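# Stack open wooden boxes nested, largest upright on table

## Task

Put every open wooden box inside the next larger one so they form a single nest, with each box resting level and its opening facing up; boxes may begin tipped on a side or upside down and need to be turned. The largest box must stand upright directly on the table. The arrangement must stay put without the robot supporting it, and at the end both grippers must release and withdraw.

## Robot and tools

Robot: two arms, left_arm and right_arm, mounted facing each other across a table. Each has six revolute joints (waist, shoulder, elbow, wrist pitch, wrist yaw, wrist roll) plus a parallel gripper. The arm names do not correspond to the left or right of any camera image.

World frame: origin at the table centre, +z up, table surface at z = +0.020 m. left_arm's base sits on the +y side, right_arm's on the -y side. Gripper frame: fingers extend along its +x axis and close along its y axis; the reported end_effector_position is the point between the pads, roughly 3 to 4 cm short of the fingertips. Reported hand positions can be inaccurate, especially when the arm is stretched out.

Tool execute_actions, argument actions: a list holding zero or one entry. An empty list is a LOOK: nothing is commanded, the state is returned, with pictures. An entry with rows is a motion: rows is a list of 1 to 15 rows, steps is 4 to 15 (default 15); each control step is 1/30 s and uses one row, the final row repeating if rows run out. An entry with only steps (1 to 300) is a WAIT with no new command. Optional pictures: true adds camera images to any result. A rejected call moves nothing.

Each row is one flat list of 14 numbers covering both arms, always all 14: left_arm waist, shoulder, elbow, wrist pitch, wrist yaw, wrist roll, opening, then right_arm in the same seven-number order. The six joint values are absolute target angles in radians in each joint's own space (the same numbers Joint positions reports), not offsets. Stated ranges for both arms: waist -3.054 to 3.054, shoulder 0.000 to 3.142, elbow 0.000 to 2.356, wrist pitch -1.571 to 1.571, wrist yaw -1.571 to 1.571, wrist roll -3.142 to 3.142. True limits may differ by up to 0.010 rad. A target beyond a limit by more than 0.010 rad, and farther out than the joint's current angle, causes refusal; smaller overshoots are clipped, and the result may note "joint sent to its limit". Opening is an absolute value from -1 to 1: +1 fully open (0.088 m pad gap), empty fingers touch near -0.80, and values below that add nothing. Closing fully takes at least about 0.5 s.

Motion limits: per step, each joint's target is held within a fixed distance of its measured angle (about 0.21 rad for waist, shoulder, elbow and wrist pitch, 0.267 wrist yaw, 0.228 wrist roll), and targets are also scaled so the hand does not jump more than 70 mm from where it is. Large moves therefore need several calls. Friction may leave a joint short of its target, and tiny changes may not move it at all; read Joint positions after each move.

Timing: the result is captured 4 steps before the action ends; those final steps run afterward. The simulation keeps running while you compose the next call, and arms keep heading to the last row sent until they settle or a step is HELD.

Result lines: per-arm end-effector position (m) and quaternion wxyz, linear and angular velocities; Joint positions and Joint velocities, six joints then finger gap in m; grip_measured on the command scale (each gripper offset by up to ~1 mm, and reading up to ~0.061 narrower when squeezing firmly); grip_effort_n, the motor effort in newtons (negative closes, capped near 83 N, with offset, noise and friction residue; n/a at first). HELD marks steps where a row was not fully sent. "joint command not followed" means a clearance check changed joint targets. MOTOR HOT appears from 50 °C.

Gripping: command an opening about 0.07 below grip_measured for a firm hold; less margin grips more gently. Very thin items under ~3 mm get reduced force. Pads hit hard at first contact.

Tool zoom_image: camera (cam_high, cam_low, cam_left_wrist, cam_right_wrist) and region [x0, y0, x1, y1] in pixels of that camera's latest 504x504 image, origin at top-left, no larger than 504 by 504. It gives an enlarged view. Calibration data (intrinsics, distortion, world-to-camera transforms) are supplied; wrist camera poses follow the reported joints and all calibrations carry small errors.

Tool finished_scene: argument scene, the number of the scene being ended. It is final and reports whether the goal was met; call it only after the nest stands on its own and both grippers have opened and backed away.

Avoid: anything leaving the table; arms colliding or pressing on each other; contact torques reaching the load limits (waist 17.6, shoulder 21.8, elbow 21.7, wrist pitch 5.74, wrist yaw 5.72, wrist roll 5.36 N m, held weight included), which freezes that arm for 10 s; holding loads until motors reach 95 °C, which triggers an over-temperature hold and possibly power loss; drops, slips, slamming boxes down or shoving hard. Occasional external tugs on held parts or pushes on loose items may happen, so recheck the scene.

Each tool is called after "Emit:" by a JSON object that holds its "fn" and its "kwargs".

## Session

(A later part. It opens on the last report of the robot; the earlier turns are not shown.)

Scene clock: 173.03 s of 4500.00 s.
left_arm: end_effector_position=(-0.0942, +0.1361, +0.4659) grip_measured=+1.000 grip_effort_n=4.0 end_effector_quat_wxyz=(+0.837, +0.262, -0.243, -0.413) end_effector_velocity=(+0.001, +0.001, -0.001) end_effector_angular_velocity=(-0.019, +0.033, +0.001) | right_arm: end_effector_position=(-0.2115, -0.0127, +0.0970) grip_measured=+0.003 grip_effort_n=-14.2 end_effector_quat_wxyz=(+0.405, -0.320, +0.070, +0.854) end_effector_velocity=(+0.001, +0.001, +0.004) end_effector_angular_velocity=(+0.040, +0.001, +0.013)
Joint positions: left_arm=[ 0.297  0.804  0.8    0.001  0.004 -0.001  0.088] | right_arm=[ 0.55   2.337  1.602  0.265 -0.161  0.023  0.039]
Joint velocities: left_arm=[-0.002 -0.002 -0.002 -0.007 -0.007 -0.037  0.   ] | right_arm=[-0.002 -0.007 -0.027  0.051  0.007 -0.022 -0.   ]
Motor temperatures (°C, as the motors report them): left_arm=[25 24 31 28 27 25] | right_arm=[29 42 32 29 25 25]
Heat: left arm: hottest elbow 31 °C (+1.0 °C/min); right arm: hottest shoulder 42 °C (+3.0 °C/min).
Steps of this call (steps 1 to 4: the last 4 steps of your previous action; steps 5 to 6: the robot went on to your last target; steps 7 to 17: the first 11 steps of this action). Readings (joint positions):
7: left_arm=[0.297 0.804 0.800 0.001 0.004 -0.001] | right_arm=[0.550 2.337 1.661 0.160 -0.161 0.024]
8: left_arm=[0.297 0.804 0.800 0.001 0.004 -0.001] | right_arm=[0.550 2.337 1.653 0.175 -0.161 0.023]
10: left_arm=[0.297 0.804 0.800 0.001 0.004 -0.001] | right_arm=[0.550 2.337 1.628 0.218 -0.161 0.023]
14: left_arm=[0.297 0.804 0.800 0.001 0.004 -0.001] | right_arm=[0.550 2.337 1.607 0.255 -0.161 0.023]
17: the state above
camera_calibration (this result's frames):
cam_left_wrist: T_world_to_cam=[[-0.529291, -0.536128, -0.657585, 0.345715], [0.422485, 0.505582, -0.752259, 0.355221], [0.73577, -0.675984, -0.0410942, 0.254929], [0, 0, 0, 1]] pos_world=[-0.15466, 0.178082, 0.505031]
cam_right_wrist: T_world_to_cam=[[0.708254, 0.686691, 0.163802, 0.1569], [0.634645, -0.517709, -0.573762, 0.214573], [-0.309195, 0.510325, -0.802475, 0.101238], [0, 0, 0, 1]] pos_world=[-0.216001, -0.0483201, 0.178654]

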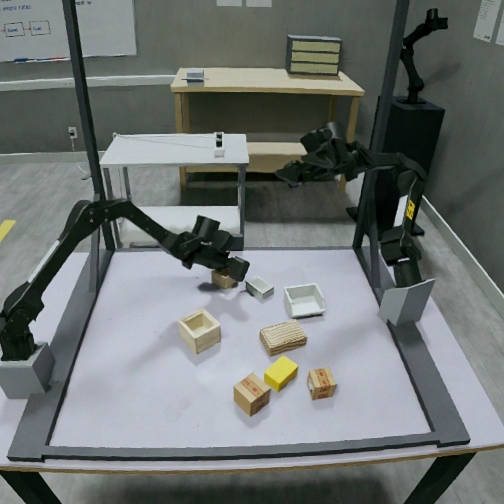

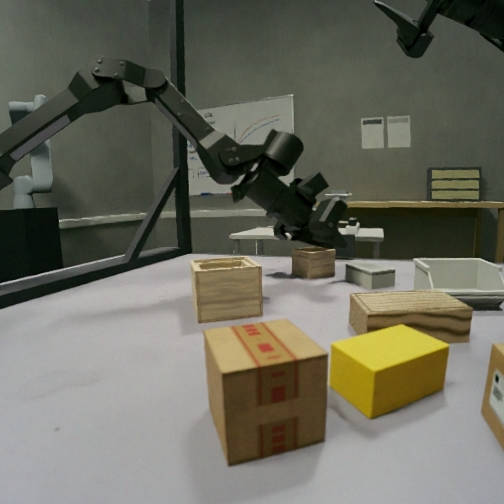

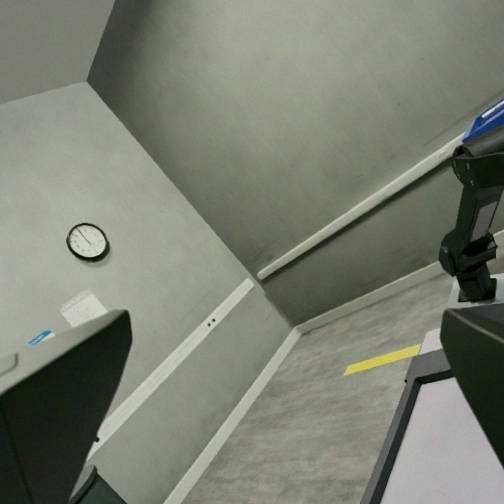

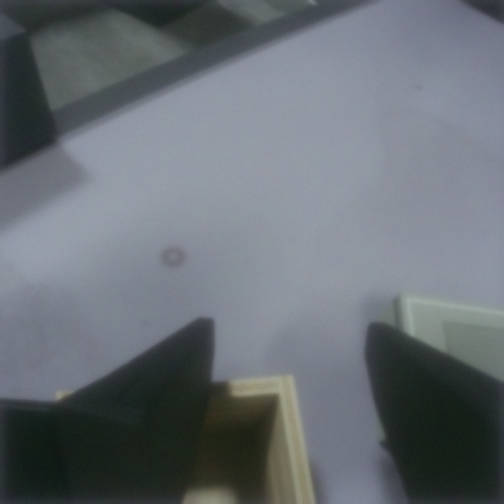

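Emit:
{"fn": "execute_actions", "kwargs": {"actions": [{"rows":[[0.3,0.8,0.8,0,0,0,1,0.555,2.26,1.74,-0.185,-0.166,0.02,0.0]],"steps":15}]}}

Emit:
{"fn": "execute_actions", "kwargs": {"actions": [{"rows":[[0.3,0.8,0.8,0,0,0,1,0.555,2.3,1.74,-0.185,-0.166,0.02,0.0]],"steps":15}], "pictures": true}}

Scene clock: 173.87 s of 4500.00 s.
left_arm: end_effector_position=(-0.0942, +0.1361, +0.4659) grip_measured=+1.000 grip_effort_n=3.5 end_effector_quat_wxyz=(+0.837, +0.262, -0.243, -0.413) end_effector_velocity=(+0.004, +0.002, -0.002) end_effector_angular_velocity=(+0.002, +0.015, +0.020) | right_arm: end_effector_position=(-0.2087, -0.0297, +0.1205) grip_measured=+0.003 grip_effort_n=-13.7 end_effector_quat_wxyz=(+0.401, -0.400, +0.124, +0.815) end_effector_velocity=(+0.047, -0.042, -0.052) end_effector_angular_velocity=(-0.303, -0.215, -0.089)
Joint positions: left_arm=[ 0.297  0.804  0.8    0.001  0.004 -0.001  0.088] | right_arm=[ 0.552  2.265  1.729 -0.142 -0.161  0.022  0.039]
Joint velocities: left_arm=[ 0.002  0.002  0.002 -0.022 -0.007 -0.007  0.   ] | right_arm=[-0.002 -0.002  0.002 -0.388 -0.007 -0.007 -0.   ]
Motor temperatures (°C, as the motors report them): left_arm=[25 24 31 28 27 25] | right_arm=[29 43 32 29 25 25]
Heat: left arm: hottest elbow 31 °C (+1.0 °C/min); right arm: hottest shoulder 43 °C (+4.0 °C/min).
Steps of this call (steps 1 to 4: the last 4 steps of your previous action; steps 5 to 14: the robot went on to your last target; steps 15 to 25: the first 11 steps of this action). Readings (joint positions):
15: left_arm=[0.297 0.804 0.800 0.001 0.004 -0.001] | right_arm=[0.550 2.330 1.611 0.250 -0.161 0.024]
16: left_arm=[0.297 0.804 0.800 0.001 0.004 -0.001] | right_arm=[0.549 2.323 1.639 0.183 -0.161 0.023]
18: left_arm=[0.297 0.804 0.800 0.001 0.004 -0.001] | right_arm=[0.550 2.304 1.676 0.087 -0.161 0.022]
22: left_arm=[0.297 0.804 0.800 0.001 0.004 -0.001] | right_arm=[0.552 2.270 1.721 -0.085 -0.161 0.022]
25: the state above

Scene clock: 174.37 s of 4500.00 s.
left_arm: end_effector_position=(-0.0942, +0.1361, +0.4659) grip_measured=+1.000 grip_effort_n=3.5 end_effector_quat_wxyz=(+0.837, +0.262, -0.243, -0.413) end_effector_velocity=(+0.002, +0.001, -0.005) end_effector_angular_velocity=(+0.007, +0.032, +0.003) | right_arm: end_effector_position=(-0.2011, -0.0339, +0.1061) grip_measured=+0.003 grip_effort_n=-13.7 end_effector_quat_wxyz=(+0.400, -0.420, +0.138, +0.803) end_effector_velocity=(+0.004, +0.000, -0.012) end_effector_angular_velocity=(-0.015, -0.009, +0.004)
Joint positions: left_arm=[ 0.297  0.804  0.8    0.001  0.004 -0.001  0.088] | right_arm=[ 0.552  2.283  1.733 -0.183 -0.161  0.022  0.039]
Joint velocities: left_arm=[-0.002 -0.002 -0.002 -0.022  0.007 -0.022  0.   ] | right_arm=[-0.002  0.022 -0.002  0.007 -0.007 -0.007  0.   ]
Motor temperatures (°C, as the motors report them): left_arm=[25 24 31 28 27 25] | right_arm=[29 43 32 29 25 25]
Heat: left arm: hottest elbow 31 °C (+1.0 °C/min); right arm: hottest shoulder 43 °C (+4.0 °C/min).
Steps of this call (steps 1 to 4: the last 4 steps of your previous action; steps 5 to 15: the first 11 steps of this action). Readings (joint positions):
5: left_arm=[0.297 0.804 0.800 0.001 0.004 -0.001] | right_arm=[0.552 2.265 1.729 -0.174 -0.161 0.022]
6: left_arm=[0.297 0.804 0.800 0.001 0.004 -0.001] | right_arm=[0.552 2.265 1.730 -0.174 -0.161 0.022]
8: left_arm=[0.297 0.804 0.800 0.001 0.004 -0.001] | right_arm=[0.552 2.267 1.732 -0.177 -0.161 0.022]
12: left_arm=[0.297 0.804 0.800 0.001 0.004 -0.001] | right_arm=[0.552 2.278 1.733 -0.182 -0.161 0.022]
15: the state above
camera_calibration (this result's frames):
cam_left_wrist: T_world_to_cam=[[-0.529291, -0.536128, -0.657585, 0.345715], [0.422485, 0.505582, -0.752259, 0.355221], [0.73577, -0.675984, -0.0410942, 0.254929], [0, 0, 0, 1]] pos_world=[-0.15466, 0.178082, 0.505031]
cam_right_wrist: T_world_to_cam=[[0.72964, 0.6716, 0.128761, 0.170163], [0.666366, -0.656002, -0.354427, 0.180655], [-0.153566, 0.344406, -0.926176, 0.161296], [0, 0, 0, 1]] pos_world=[-0.219771, -0.0513228, 0.191507]

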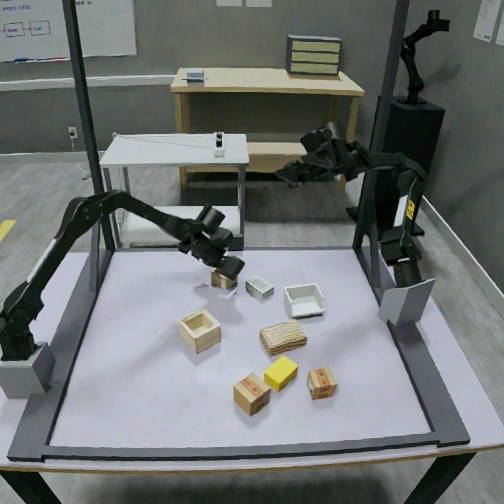

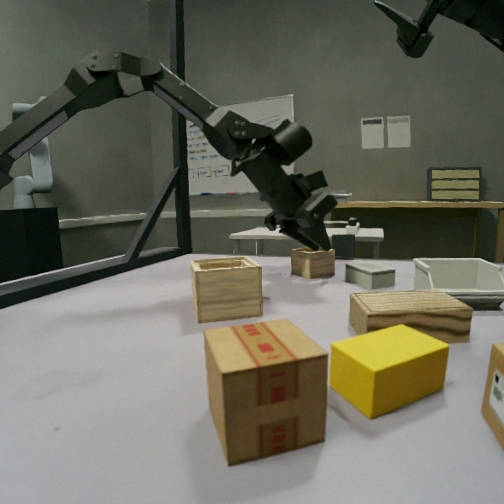

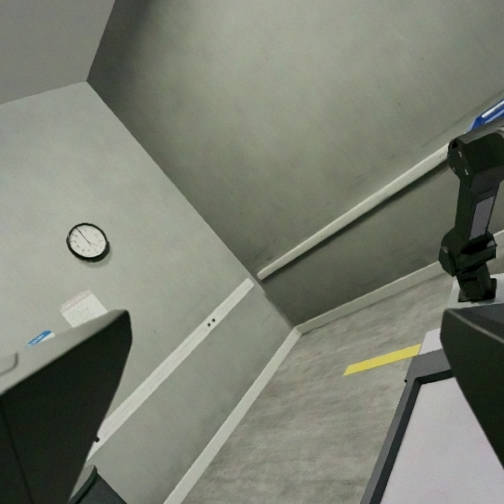

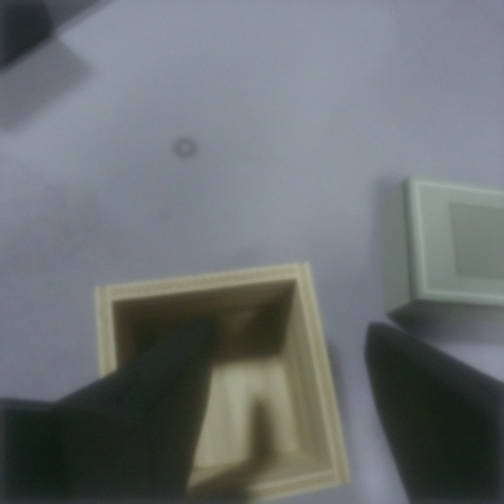

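Emit:
{"fn": "execute_actions", "kwargs": {"actions": [{"rows":[[0.3,0.8,0.8,0,0,0,1,0.55,2.33,1.75,-0.185,-0.166,0.0,0.15]],"steps":15}], "pictures": true}}

Scene clock: 174.87 s of 4500.00 s.
left_arm: end_effector_position=(-0.0942, +0.1361, +0.4659) grip_measured=+1.000 grip_effort_n=3.5 end_effector_quat_wxyz=(+0.837, +0.262, -0.243, -0.413) end_effector_velocity=(+0.002, +0.002, -0.000) end_effector_angular_velocity=(-0.006, +0.008, +0.011) | right_arm: end_effector_position=(-0.1970, -0.0332, +0.0917) grip_measured=+0.140 grip_effort_n=18.4 end_effector_quat_wxyz=(+0.395, -0.433, +0.137, +0.799) end_effector_velocity=(+0.007, -0.002, -0.003) end_effector_angular_velocity=(-0.021, -0.015, -0.004)
Joint positions: left_arm=[ 0.297  0.804  0.8    0.001  0.004 -0.001  0.088] | right_arm=[ 0.552  2.314  1.74  -0.184 -0.161  0.003  0.046]
Joint velocities: left_arm=[ 0.002 -0.002 -0.002 -0.007 -0.007 -0.007  0.   ] | right_arm=[-0.007 -0.002 -0.007 -0.022 -0.007 -0.007  0.003]
Motor temperatures (°C, as the motors report them): left_arm=[25 24 31 28 27 25] | right_arm=[29 43 32 29 25 25]
Heat: left arm: hottest elbow 31 °C (+1.0 °C/min); right arm: hottest shoulder 43 °C (+4.0 °C/min).
Steps of this call (steps 1 to 4: the last 4 steps of your previous action; steps 5 to 15: the first 11 steps of this action). Readings (joint positions):
5: left_arm=[0.297 0.804 0.800 0.001 0.004 -0.001] | right_arm=[0.552 2.285 1.734 -0.183 -0.161 0.019]
6: left_arm=[0.297 0.804 0.800 0.001 0.004 -0.001] | right_arm=[0.552 2.289 1.737 -0.183 -0.161 0.015]
8: left_arm=[0.297 0.804 0.800 0.001 0.004 -0.001] | right_arm=[0.552 2.298 1.740 -0.183 -0.161 0.009]
12: left_arm=[0.297 0.804 0.800 0.001 0.004 -0.001] | right_arm=[0.552 2.311 1.740 -0.184 -0.161 0.004]
15: the state above
camera_calibration (this result's frames):
cam_left_wrist: T_world_to_cam=[[-0.529291, -0.536128, -0.657585, 0.345715], [0.422485, 0.505582, -0.752259, 0.355221], [0.73577, -0.675984, -0.0410942, 0.254929], [0, 0, 0, 1]] pos_world=[-0.15466, 0.178082, 0.505031]
cam_right_wrist: T_world_to_cam=[[0.720452, 0.679839, 0.136997, 0.166252], [0.680311, -0.65447, -0.329917, 0.173853], [-0.13463, 0.33089, -0.934016, 0.15235], [0, 0, 0, 1]] pos_world=[-0.21754, -0.0496542, 0.176878]

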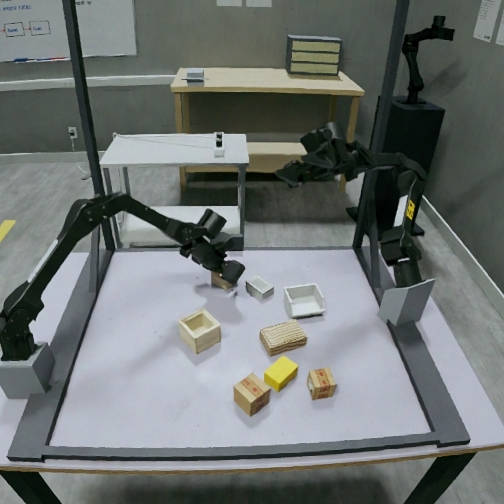

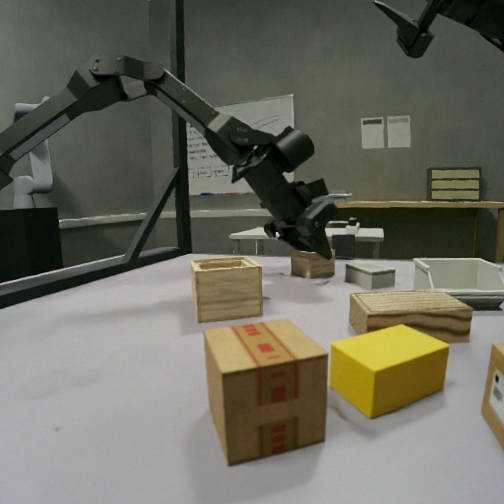

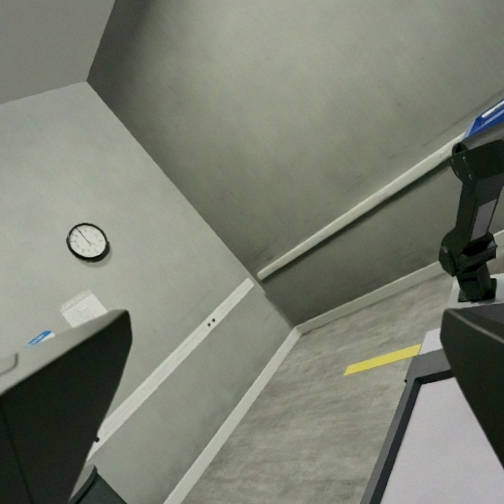

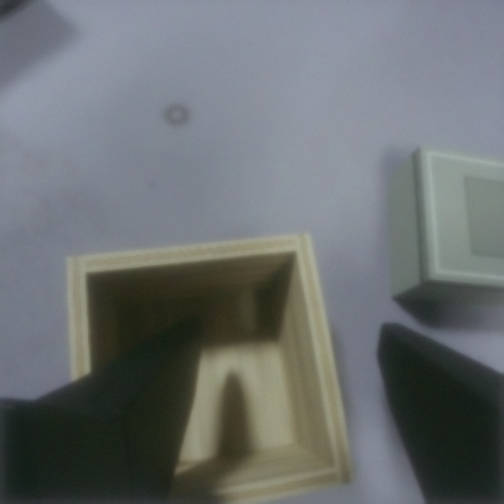

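Emit:
{"fn": "execute_actions", "kwargs": {"actions": [{"rows":[[0.3,0.8,0.8,0,0,0,1,0.545,2.355,1.75,-0.185,-0.166,0.0,0.15]],"steps":12}]}}

Emit:
{"fn": "execute_actions", "kwargs": {"actions": [{"rows":[[0.3,0.8,0.8,0,0,0,1,0.545,2.355,1.75,-0.185,-0.166,0.0,-1]],"steps":15}]}}

Emit:
{"fn": "execute_actions", "kwargs": {"actions": [{"rows":[[0.3,0.8,0.8,0,0,0,1,0.55,2.31,1.76,-0.25,-0.18,0.0,-1],[0.3,0.8,0.8,0,0,0,1,0.555,2.27,1.78,-0.4,-0.2,0.0,-1],[0.3,0.8,0.8,0,0,0,1,0.56,2.24,1.8,-0.6,-0.22,-0.03,-1],[0.3,0.8,0.8,0,0,0,1,0.565,2.22,1.82,-0.8,-0.24,-0.06,-1],[0.3,0.8,0.8,0,0,0,1,0.569,2.2,1.84,-1.0,-0.25,-0.08,-1],[0.3,0.8,0.8,0,0,0,1,0.569,2.2,1.84,-1.09,-0.25,-0.08,-1]],"steps":15}], "pictures": true}}

Scene clock: 175.43 s of 4500.00 s.
left_arm: end_effector_position=(-0.0942, +0.1361, +0.4659) grip_measured=+1.000 grip_effort_n=3.5 end_effector_quat_wxyz=(+0.837, +0.262, -0.243, -0.413) end_effector_velocity=(+0.002, +0.002, -0.000) end_effector_angular_velocity=(-0.006, +0.008, +0.011) | right_arm: end_effector_position=(-0.1939, -0.0303, +0.0878) grip_measured=+0.147 grip_effort_n=17.9 end_effector_quat_wxyz=(+0.396, -0.434, +0.139, +0.797) end_effector_velocity=(+0.012, -0.000, -0.014) end_effector_angular_velocity=(-0.035, -0.025, -0.013)
Joint positions: left_arm=[ 0.297  0.804  0.8    0.001  0.004 -0.001  0.088] | right_arm=[ 0.546  2.327  1.746 -0.182 -0.166  0.002  0.046]
Joint velocities: left_arm=[ 0.002 -0.002 -0.002 -0.007 -0.007 -0.007  0.   ] | right_arm=[-0.012  0.022 -0.002 -0.022 -0.007 -0.007 -0.   ]
Motor temperatures (°C, as the motors report them): left_arm=[25 24 31 28 27 25] | right_arm=[29 43 32 29 25 25]
Heat: left arm: hottest elbow 31 °C (+1.0 °C/min); right arm: hottest shoulder 43 °C (+4.0 °C/min).
Steps of this call (steps 1 to 4: the last 4 steps of your previous action; steps 5 to 9: the robot went on to your last target; steps 10 to 17: the first 8 steps of this action). Readings (joint positions):
10: left_arm=[0.297 0.804 0.800 0.001 0.004 -0.001] | right_arm=[0.552 2.315 1.741 -0.184 -0.161 0.002]
11: left_arm=[0.297 0.804 0.800 0.001 0.004 -0.001] | right_arm=[0.551 2.318 1.742 -0.184 -0.161 0.002]
13: left_arm=[0.297 0.804 0.800 0.001 0.004 -0.001] | right_arm=[0.549 2.324 1.744 -0.182 -0.165 0.003]
17: the state above

Scene clock: 175.93 s of 4500.00 s.
left_arm: end_effector_position=(-0.0942, +0.1361, +0.4659) grip_measured=+1.000 grip_effort_n=4.0 end_effector_quat_wxyz=(+0.837, +0.262, -0.243, -0.413) end_effector_velocity=(+0.001, +0.001, -0.001) end_effector_angular_velocity=(-0.003, +0.009, +0.007) | right_arm: end_effector_position=(-0.1943, -0.0246, +0.0928) grip_measured=-0.736 grip_effort_n=-83.5 end_effector_quat_wxyz=(+0.398, -0.426, +0.137, +0.801) end_effector_velocity=(-0.006, +0.000, +0.005) end_effector_angular_velocity=(+0.019, -0.009, +0.023)
Joint positions: left_arm=[ 0.297  0.804  0.8    0.001  0.004 -0.001  0.088] | right_arm=[ 0.538  2.33   1.761 -0.176 -0.171  0.003  0.003]
Joint velocities: left_arm=[-0.002 -0.002 -0.002 -0.007 -0.007 -0.007  0.   ] | right_arm=[ 0.007 -0.002  0.017 -0.007  0.007 -0.022 -0.04 ]
Motor temperatures (°C, as the motors report them): left_arm=[25 24 31 28 27 25] | right_arm=[29 43 32 29 25 25]
Heat: left arm: hottest elbow 31 °C (+1.0 °C/min); right arm: hottest shoulder 43 °C (+4.0 °C/min).
Steps of this call (steps 1 to 4: the last 4 steps of your previous action; steps 5 to 15: the first 11 steps of this action). Readings (joint positions):
5: left_arm=[0.297 0.804 0.800 0.001 0.004 -0.001] | right_arm=[0.546 2.328 1.747 -0.182 -0.166 0.002]
6: left_arm=[0.297 0.804 0.800 0.001 0.004 -0.001] | right_arm=[0.546 2.328 1.747 -0.182 -0.166 0.002]
8: left_arm=[0.297 0.804 0.800 0.001 0.004 -0.001] | right_arm=[0.546 2.331 1.747 -0.182 -0.166 0.002]
12: left_arm=[0.297 0.804 0.800 0.001 0.004 -0.001] | right_arm=[0.540 2.332 1.752 -0.180 -0.166 0.002]
15: the state above

Scene clock: 176.43 s of 4500.00 s.
left_arm: end_effector_position=(-0.0942, +0.1361, +0.4659) grip_measured=+1.000 grip_effort_n=4.0 end_effector_quat_wxyz=(+0.837, +0.262, -0.243, -0.413) end_effector_velocity=(+0.003, +0.001, -0.003) end_effector_angular_velocity=(+0.008, -0.001, +0.013) | right_arm: end_effector_position=(-0.1891, -0.0953, +0.1204) grip_measured=-0.761 grip_effort_n=-83.5 end_effector_quat_wxyz=(+0.326, -0.540, +0.201, +0.749) end_effector_velocity=(+0.092, -0.206, +0.059) end_effector_angular_velocity=(-0.829, -0.572, -0.132)
Joint positions: left_arm=[ 0.297  0.804  0.8    0.001  0.004 -0.001  0.088] | right_arm=[ 0.57   2.214  1.829 -0.663 -0.24  -0.07   0.002]
Joint velocities: left_arm=[-0.002 -0.002 -0.007 -0.007 -0.007  0.007  0.   ] | right_arm=[ 0.046 -0.242  0.164 -1.429 -0.051 -0.066 -0.   ]
Motor temperatures (°C, as the motors report them): left_arm=[25 24 31 28 27 25] | right_arm=[29 43 32 29 25 25]
Heat: left arm: hottest elbow 31 °C (+1.0 °C/min); right arm: hottest shoulder 43 °C (+4.0 °C/min).
Steps of this call (steps 1 to 4: the last 4 steps of your previous action; steps 5 to 15: the first 11 steps of this action). Readings (joint positions):
5: left_arm=[0.297 0.804 0.800 0.001 0.004 -0.001] | right_arm=[0.537 2.329 1.761 -0.180 -0.170 0.004]
6: left_arm=[0.297 0.804 0.800 0.001 0.004 -0.001] | right_arm=[0.537 2.322 1.766 -0.211 -0.171 0.004]
8: left_arm=[0.297 0.804 0.800 0.001 0.004 -0.001] | right_arm=[0.539 2.295 1.774 -0.325 -0.188 -0.013]
12: left_arm=[0.297 0.804 0.800 0.001 0.004 -0.001] | right_arm=[0.559 2.246 1.806 -0.520 -0.228 -0.058]
15: the state above
camera_calibration (this result's frames):
cam_left_wrist: T_world_to_cam=[[-0.529291, -0.536128, -0.657585, 0.345715], [0.422485, 0.505582, -0.752259, 0.355221], [0.73577, -0.675984, -0.0410942, 0.254929], [0, 0, 0, 1]] pos_world=[-0.15466, 0.178082, 0.505031]
cam_right_wrist: T_world_to_cam=[[0.674263, 0.736722, 0.0510924, 0.205883], [0.738485, -0.672353, -0.050808, 0.11293], [-0.00307927, 0.0719889, -0.997401, 0.208671], [0, 0, 0, 1]] pos_world=[-0.221573, -0.0907717, 0.203347]

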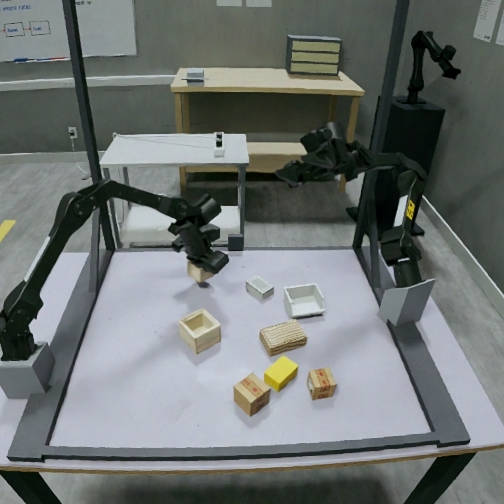

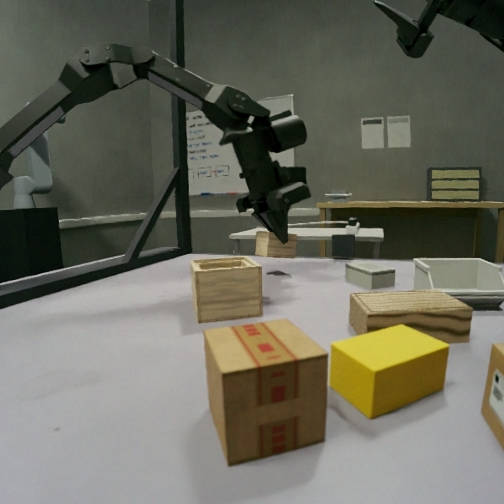

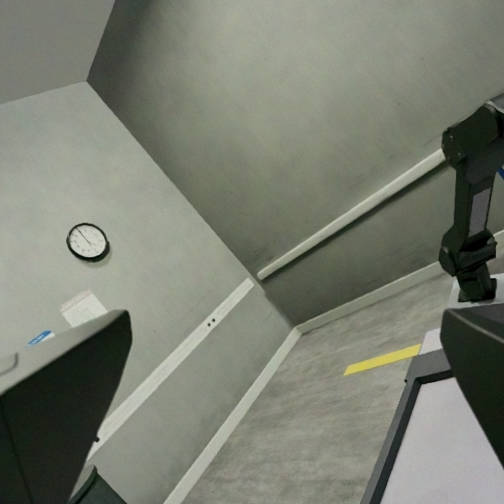

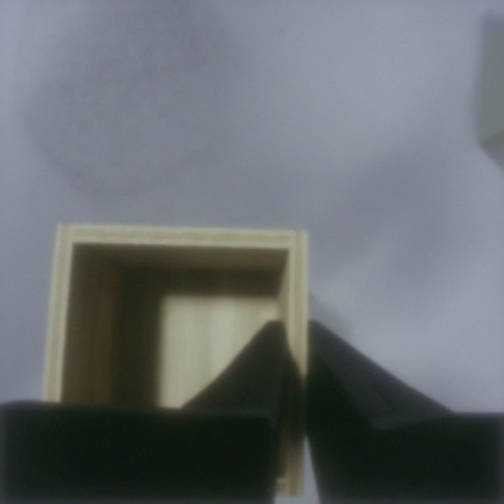

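Emit:
{"fn": "execute_actions", "kwargs": {"actions": [{"rows":[[0.3,0.8,0.8,0,0,0,1,0.569,2.235,1.83,-1.03,-0.25,-0.1,-1]],"steps":15}], "pictures": true}}

Emit:
{"fn": "zoom_image", "kwargs": {"camera": "cam_low", "region": [200, 190, 340, 300]}}

Scene clock: 176.93 s of 4500.00 s.
left_arm: end_effector_position=(-0.0942, +0.1361, +0.4659) grip_measured=+1.000 grip_effort_n=3.5 end_effector_quat_wxyz=(+0.837, +0.262, -0.243, -0.413) end_effector_velocity=(+0.002, +0.001, -0.005) end_effector_angular_velocity=(+0.014, +0.020, +0.005) | right_arm: end_effector_position=(-0.1437, -0.1526, +0.1076) grip_measured=-0.761 grip_effort_n=-83.5 end_effector_quat_wxyz=(+0.290, -0.647, +0.284, +0.646) end_effector_velocity=(+0.010, -0.010, +0.001) end_effector_angular_velocity=(-0.054, -0.032, -0.001)
Joint positions: left_arm=[ 0.297  0.804  0.8    0.001  0.004 -0.001  0.088] | right_arm=[ 0.571  2.218  1.837 -1.021 -0.244 -0.097  0.002]
Joint velocities: left_arm=[-0.002 -0.002 -0.002 -0.022  0.007 -0.007  0.   ] | right_arm=[-0.007 -0.002 -0.002 -0.066 -0.007 -0.022 -0.   ]
Motor temperatures (°C, as the motors report them): left_arm=[25 24 31 28 27 25] | right_arm=[29 43 32 29 25 25]
Heat: left arm: hottest elbow 31 °C (+1.0 °C/min); right arm: hottest shoulder 43 °C (+4.0 °C/min).
Steps of this call (steps 1 to 4: the last 4 steps of your previous action; steps 5 to 15: the first 11 steps of this action). Readings (joint positions):
5: left_arm=[0.297 0.804 0.800 0.001 0.004 -0.001] | right_arm=[0.571 2.203 1.837 -0.906 -0.243 -0.079]
6: left_arm=[0.297 0.804 0.800 0.001 0.004 -0.001] | right_arm=[0.571 2.206 1.837 -0.941 -0.243 -0.084]
8: left_arm=[0.297 0.804 0.800 0.001 0.004 -0.001] | right_arm=[0.571 2.213 1.837 -0.977 -0.244 -0.090]
12: left_arm=[0.297 0.804 0.800 0.001 0.004 -0.001] | right_arm=[0.571 2.218 1.837 -1.012 -0.244 -0.095]
15: the state above
camera_calibration (this result's frames):
cam_left_wrist: T_world_to_cam=[[-0.529291, -0.536128, -0.657585, 0.345715], [0.422485, 0.505582, -0.752259, 0.355221], [0.73577, -0.675984, -0.0410942, 0.254929], [0, 0, 0, 1]] pos_world=[-0.15466, 0.178082, 0.505031]
cam_right_wrist: T_world_to_cam=[[0.713414, 0.700719, -0.00583494, 0.224343], [0.673108, -0.68294, 0.283758, -0.00676811], [0.19485, -0.206365, -0.958878, 0.181937], [0, 0, 0, 1]] pos_world=[-0.190944, -0.124278, 0.177685]

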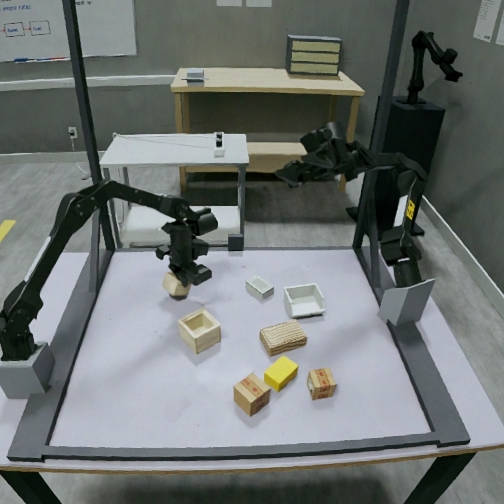

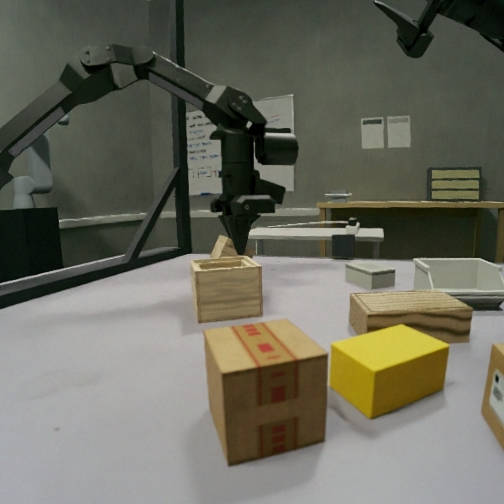

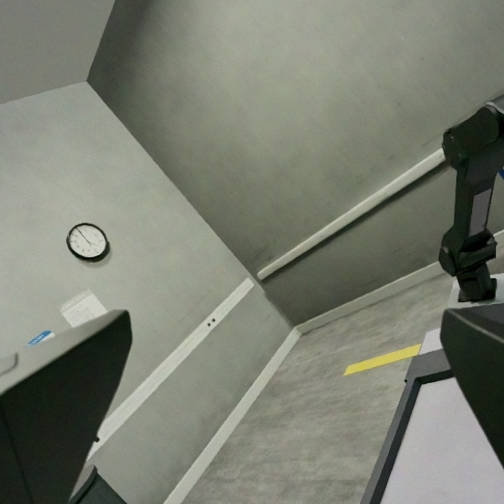

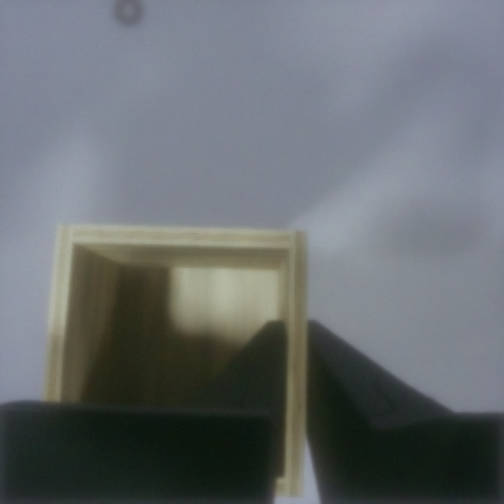

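Region (200, 190, 340, 300) of cam_low's 504x504 image, scaled by 3.600, with more detail than that image has; it fills the top 396 rows of this view, and the rest is white.

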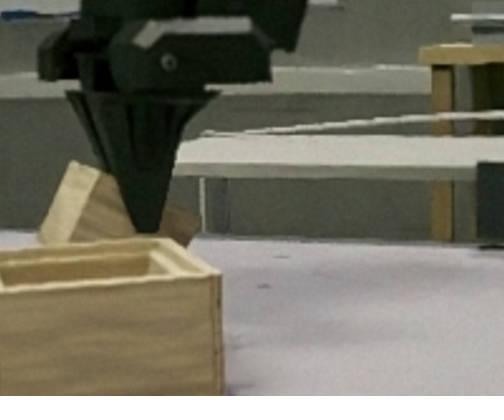

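Emit:
{"fn": "execute_actions", "kwargs": {"actions": [{"rows":[[0.3,0.8,0.8,0,0,0,1,0.572,2.24,1.81,-1.0,-0.25,-0.1,-0.8],[0.3,0.8,0.8,0,0,0,1,0.574,2.245,1.79,-0.975,-0.25,-0.1,-0.8],[0.3,0.8,0.8,0,0,0,1,0.576,2.25,1.775,-0.955,-0.25,-0.1,-0.8]],"steps":15}], "pictures": true}}

Emit:
{"fn": "zoom_image", "kwargs": {"camera": "cam_high", "region": [130, 230, 250, 330]}}

Scene clock: 177.43 s of 4500.00 s.
left_arm: end_effector_position=(-0.0942, +0.1361, +0.4659) grip_measured=+1.000 grip_effort_n=3.5 end_effector_quat_wxyz=(+0.837, +0.262, -0.243, -0.413) end_effector_velocity=(+0.002, +0.002, +0.000) end_effector_angular_velocity=(-0.004, -0.007, +0.021) | right_arm: end_effector_position=(-0.1405, -0.1501, +0.0958) grip_measured=-0.760 grip_effort_n=-83.5 end_effector_quat_wxyz=(+0.291, -0.643, +0.283, +0.650) end_effector_velocity=(+0.003, -0.002, -0.003) end_effector_angular_velocity=(-0.002, -0.010, +0.008)
Joint positions: left_arm=[ 0.297  0.804  0.8    0.001  0.004 -0.001  0.088] | right_arm=[ 0.568  2.226  1.798 -0.963 -0.248 -0.098  0.002]
Joint velocities: left_arm=[-0.002 -0.002 -0.002 -0.007 -0.022  0.007  0.   ] | right_arm=[ 0.002 -0.002 -0.017  0.007  0.007 -0.007  0.   ]
Motor temperatures (°C, as the motors report them): left_arm=[25 24 31 28 27 25] | right_arm=[29 43 32 29 25 25]
Heat: left arm: hottest elbow 31 °C (+1.0 °C/min); right arm: hottest shoulder 43 °C (+4.0 °C/min).
Steps of this call (steps 1 to 4: the last 4 steps of your previous action; steps 5 to 15: the first 11 steps of this action). Readings (joint positions):
5: left_arm=[0.297 0.804 0.800 0.001 0.004 -0.001] | right_arm=[0.571 2.219 1.836 -1.025 -0.245 -0.098]
6: left_arm=[0.297 0.804 0.800 0.001 0.004 -0.001] | right_arm=[0.571 2.220 1.832 -1.017 -0.245 -0.098]
8: left_arm=[0.297 0.804 0.800 0.001 0.004 -0.001] | right_arm=[0.571 2.221 1.816 -0.988 -0.245 -0.098]
12: left_arm=[0.297 0.804 0.800 0.001 0.004 -0.001] | right_arm=[0.568 2.226 1.801 -0.967 -0.247 -0.098]
15: the state above
camera_calibration (this result's frames):
cam_left_wrist: T_world_to_cam=[[-0.529291, -0.536128, -0.657585, 0.345715], [0.422485, 0.505582, -0.752259, 0.355221], [0.73577, -0.675984, -0.0410942, 0.254929], [0, 0, 0, 1]] pos_world=[-0.15466, 0.178082, 0.505031]
cam_right_wrist: T_world_to_cam=[[0.712578, 0.701561, -0.00669078, 0.220331], [0.676388, -0.684413, 0.272173, -0.00249506], [0.186367, -0.19847, -0.962225, 0.170813], [0, 0, 0, 1]] pos_world=[-0.187149, -0.122382, 0.166514]

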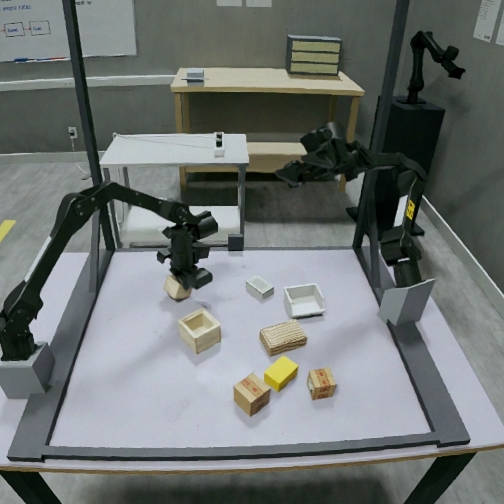

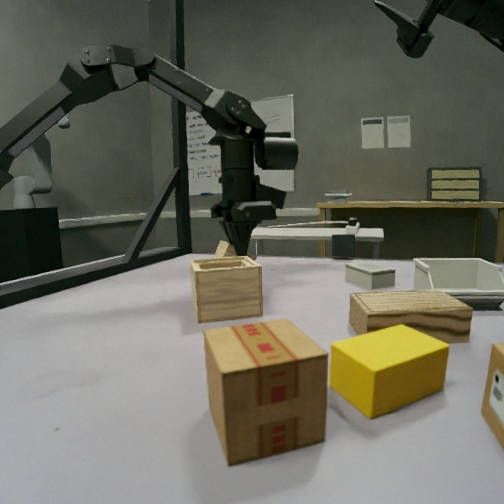

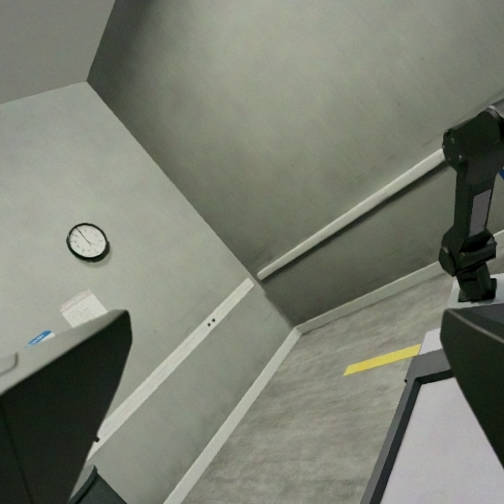

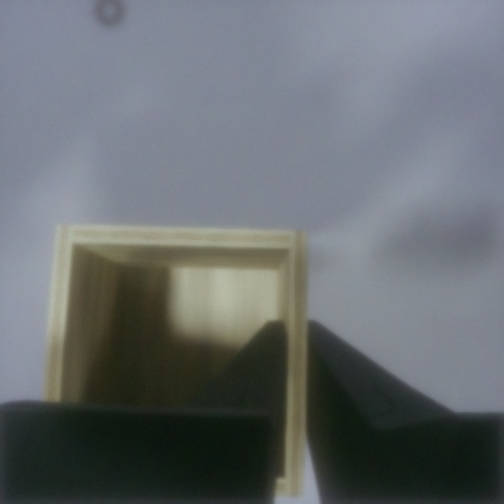

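Region (130, 230, 250, 330) of cam_high's 504x504 image, scaled by 4.200, with more detail than that image has.

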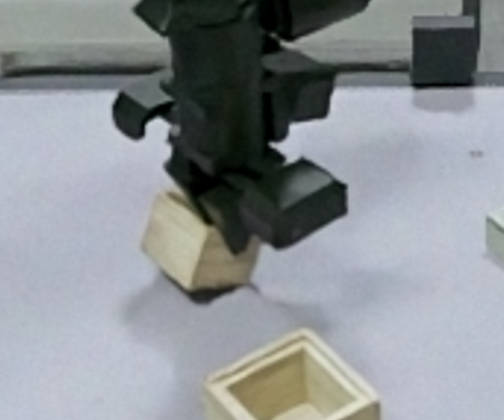

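Emit:
{"fn": "execute_actions", "kwargs": {"actions": [{"rows":[[0.3,0.8,0.8,0,0,0,1,0.572,2.24,1.78,-0.95,-0.25,-0.1,-0.72],[0.3,0.8,0.8,0,0,0,1,0.572,2.24,1.78,-0.95,-0.25,-0.1,-0.72],[0.3,0.8,0.8,0,0,0,1,0.572,2.24,1.78,-0.95,-0.25,-0.1,-0.68],[0.3,0.8,0.8,0,0,0,1,0.572,2.24,1.78,-0.95,-0.25,-0.1,-0.68],[0.3,0.8,0.8,0,0,0,1,0.572,2.24,1.78,-0.95,-0.25,-0.1,-0.6],[0.3,0.8,0.8,0,0,0,1,0.572,2.24,1.78,-0.95,-0.25,-0.1,-0.45]],"steps":15}], "pictures": true}}

Scene clock: 178.00 s of 4500.00 s.
left_arm: end_effector_position=(-0.0942, +0.1361, +0.4659) grip_measured=+1.000 grip_effort_n=3.5 end_effector_quat_wxyz=(+0.837, +0.262, -0.243, -0.413) end_effector_velocity=(-0.000, -0.001, -0.002) end_effector_angular_velocity=(+0.009, -0.005, -0.007) | right_arm: end_effector_position=(-0.1405, -0.1497, +0.0936) grip_measured=-0.500 grip_effort_n=18.8 end_effector_quat_wxyz=(+0.290, -0.642, +0.281, +0.651) end_effector_velocity=(+0.002, -0.004, +0.003) end_effector_angular_velocity=(-0.017, -0.004, +0.001)
Joint positions: left_arm=[ 0.297  0.804  0.8    0.001  0.004 -0.001  0.088] | right_arm=[ 0.568  2.227  1.791 -0.951 -0.248 -0.098  0.014]
Joint velocities: left_arm=[-0.002 -0.002 -0.007  0.007  0.007  0.007  0.   ] | right_arm=[-0.002 -0.007 -0.002 -0.022 -0.007 -0.007  0.02 ]
Motor temperatures (°C, as the motors report them): left_arm=[25 24 31 28 27 25] | right_arm=[29 43 32 29 25 25]
Heat: left arm: hottest elbow 31 °C (+1.0 °C/min); right arm: hottest shoulder 43 °C (+4.0 °C/min).
Steps of this call (steps 1 to 4: the last 4 steps of your previous action; steps 5 to 6: the robot went on to your last target; steps 7 to 17: the first 11 steps of this action). Readings (joint positions):
7: left_arm=[0.297 0.804 0.800 0.001 0.004 -0.001] | right_arm=[0.568 2.226 1.797 -0.962 -0.248 -0.098]
8: left_arm=[0.297 0.804 0.800 0.001 0.004 -0.001] | right_arm=[0.568 2.226 1.797 -0.961 -0.248 -0.098]
10: left_arm=[0.297 0.804 0.800 0.001 0.004 -0.001] | right_arm=[0.568 2.226 1.797 -0.958 -0.248 -0.098]
14: left_arm=[0.297 0.804 0.800 0.001 0.004 -0.001] | right_arm=[0.568 2.227 1.792 -0.951 -0.248 -0.098]
17: the state above
camera_calibration (this result's frames):
cam_left_wrist: T_world_to_cam=[[-0.529291, -0.536128, -0.657585, 0.345715], [0.422485, 0.505582, -0.752259, 0.355221], [0.73577, -0.675984, -0.0410942, 0.254929], [0, 0, 0, 1]] pos_world=[-0.15466, 0.178082, 0.505031]
cam_right_wrist: T_world_to_cam=[[0.711046, 0.703117, -0.00625491, 0.220047], [0.678512, -0.683775, 0.268467, -0.000864248], [0.184487, -0.195136, -0.963269, 0.169108], [0, 0, 0, 1]] pos_world=[-0.187075, -0.12231, 0.164505]

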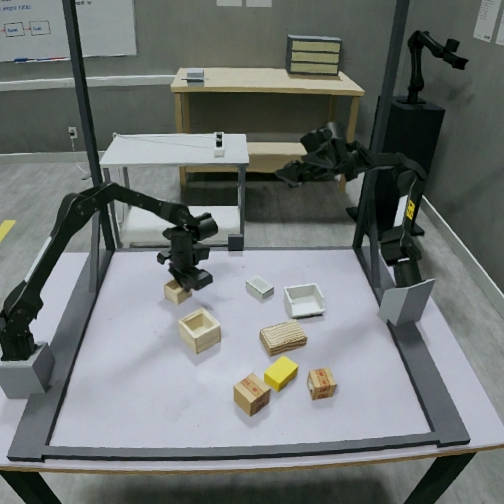

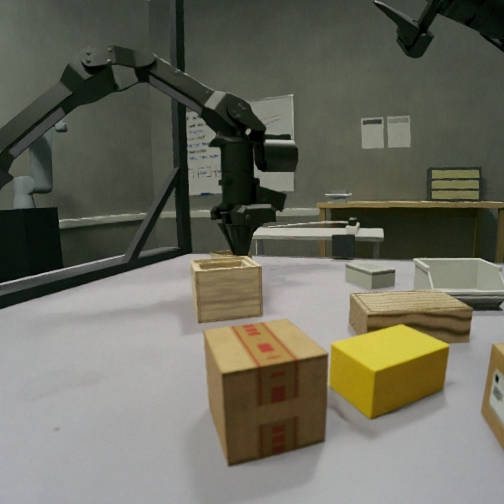

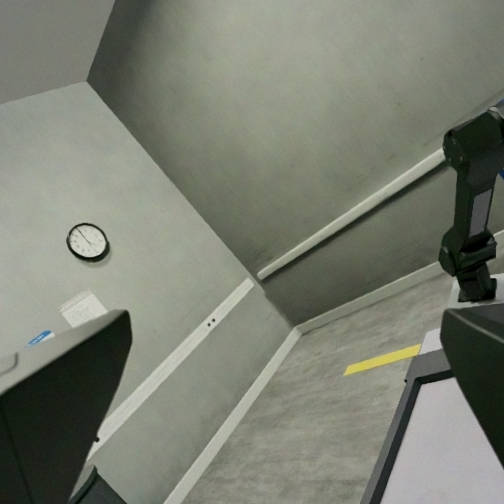

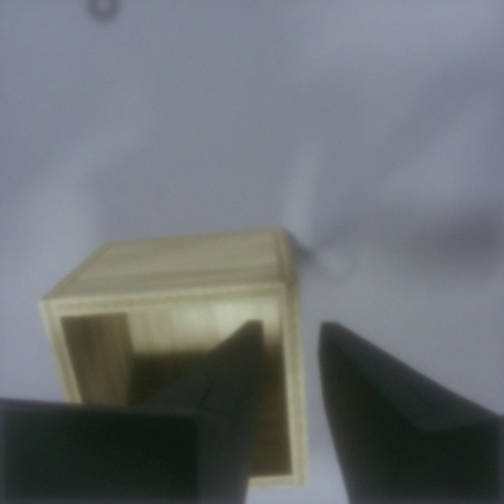

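Emit:
{"fn": "execute_actions", "kwargs": {"actions": []}}

Scene clock: 178.53 s of 4500.00 s.
left_arm: end_effector_position=(-0.0942, +0.1361, +0.4659) grip_measured=+1.000 grip_effort_n=3.5 end_effector_quat_wxyz=(+0.837, +0.262, -0.243, -0.413) end_effector_velocity=(+0.003, +0.002, -0.004) end_effector_angular_velocity=(+0.013, +0.004, +0.019) | right_arm: end_effector_position=(-0.1405, -0.1497, +0.0936) grip_measured=-0.453 grip_effort_n=17.9 end_effector_quat_wxyz=(+0.290, -0.642, +0.281, +0.651) end_effector_velocity=(+0.003, -0.004, +0.001) end_effector_angular_velocity=(-0.028, +0.005, -0.005)
Joint positions: left_arm=[ 0.297  0.804  0.8    0.001  0.004 -0.001  0.088] | right_arm=[ 0.568  2.227  1.791 -0.951 -0.248 -0.098  0.017]
Joint velocities: left_arm=[-0.002 -0.002 -0.002 -0.022 -0.007  0.007  0.   ] | right_arm=[-0.007 -0.002 -0.002 -0.022 -0.022 -0.007  0.   ]
Motor temperatures (°C, as the motors report them): left_arm=[25 24 31 28 27 25] | right_arm=[29 43 32 29 25 25]
Heat: left arm: hottest elbow 31 °C (+1.0 °C/min); right arm: hottest shoulder 43 °C (+4.0 °C/min).
Kept back: nothing.
Steps of this call (steps 1 to 4: the last 4 steps of your previous action; steps 5 to 15: the robot went on to your last target; step 16: nothing new was sent). Readings (joint positions):
1: left_arm=[0.297 0.804 0.800 0.001 0.004 -0.001] | right_arm=[0.568 2.227 1.791 -0.951 -0.248 -0.098]
2: left_arm=[0.297 0.804 0.800 0.001 0.004 -0.001] | right_arm=[0.568 2.227 1.791 -0.951 -0.248 -0.098]
4: left_arm=[0.297 0.804 0.800 0.001 0.004 -0.001] | right_arm=[0.568 2.227 1.791 -0.951 -0.248 -0.098]
8: left_arm=[0.297 0.804 0.800 0.001 0.004 -0.001] | right_arm=[0.568 2.227 1.791 -0.951 -0.248 -0.098]
16: the state above
All arms were judged still, so your last target was given up. Only a new action makes them travel on or press farther. Fingers that are still opening or closing keep moving.
camera_calibration (this result's frames):
cam_left_wrist: T_world_to_cam=[[-0.529291, -0.536128, -0.657585, 0.345715], [0.422485, 0.505582, -0.752259, 0.355221], [0.73577, -0.675984, -0.0410942, 0.254929], [0, 0, 0, 1]] pos_world=[-0.15466, 0.178082, 0.505031]
cam_right_wrist: T_world_to_cam=[[0.711046, 0.703117, -0.00625491, 0.220047], [0.678512, -0.683775, 0.268467, -0.000864248], [0.184487, -0.195136, -0.963269, 0.169108], [0, 0, 0, 1]] pos_world=[-0.187075, -0.12231, 0.164505]

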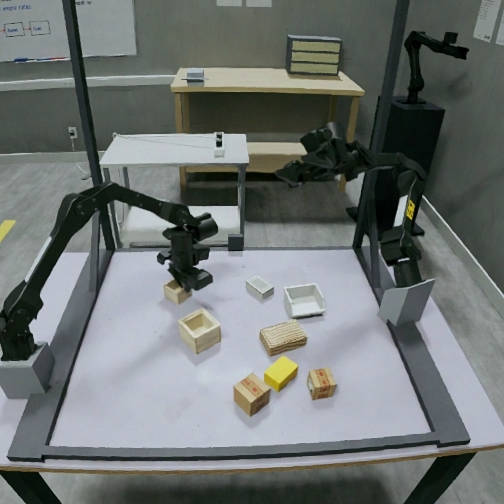

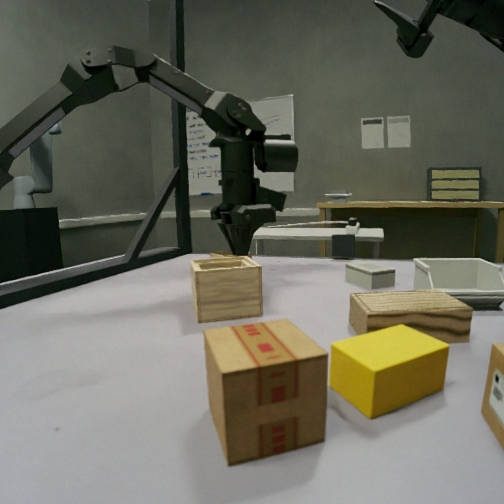

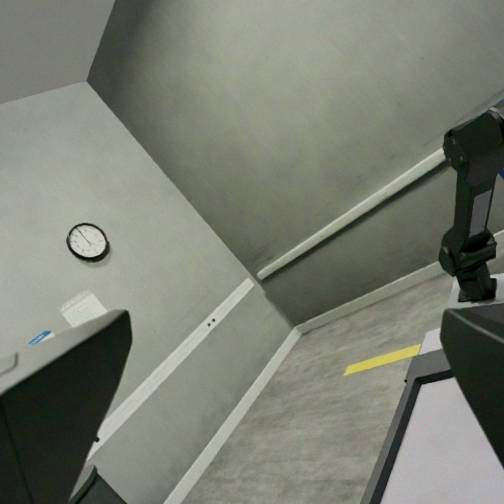

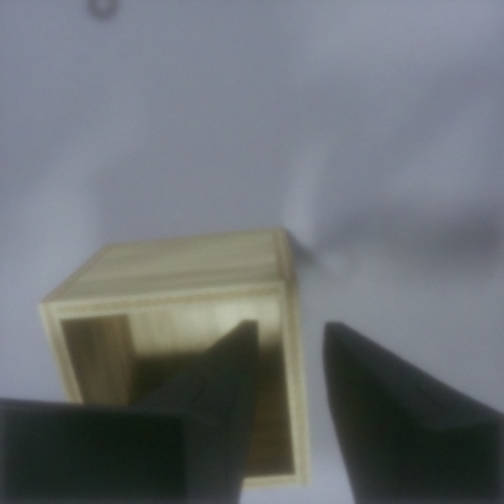

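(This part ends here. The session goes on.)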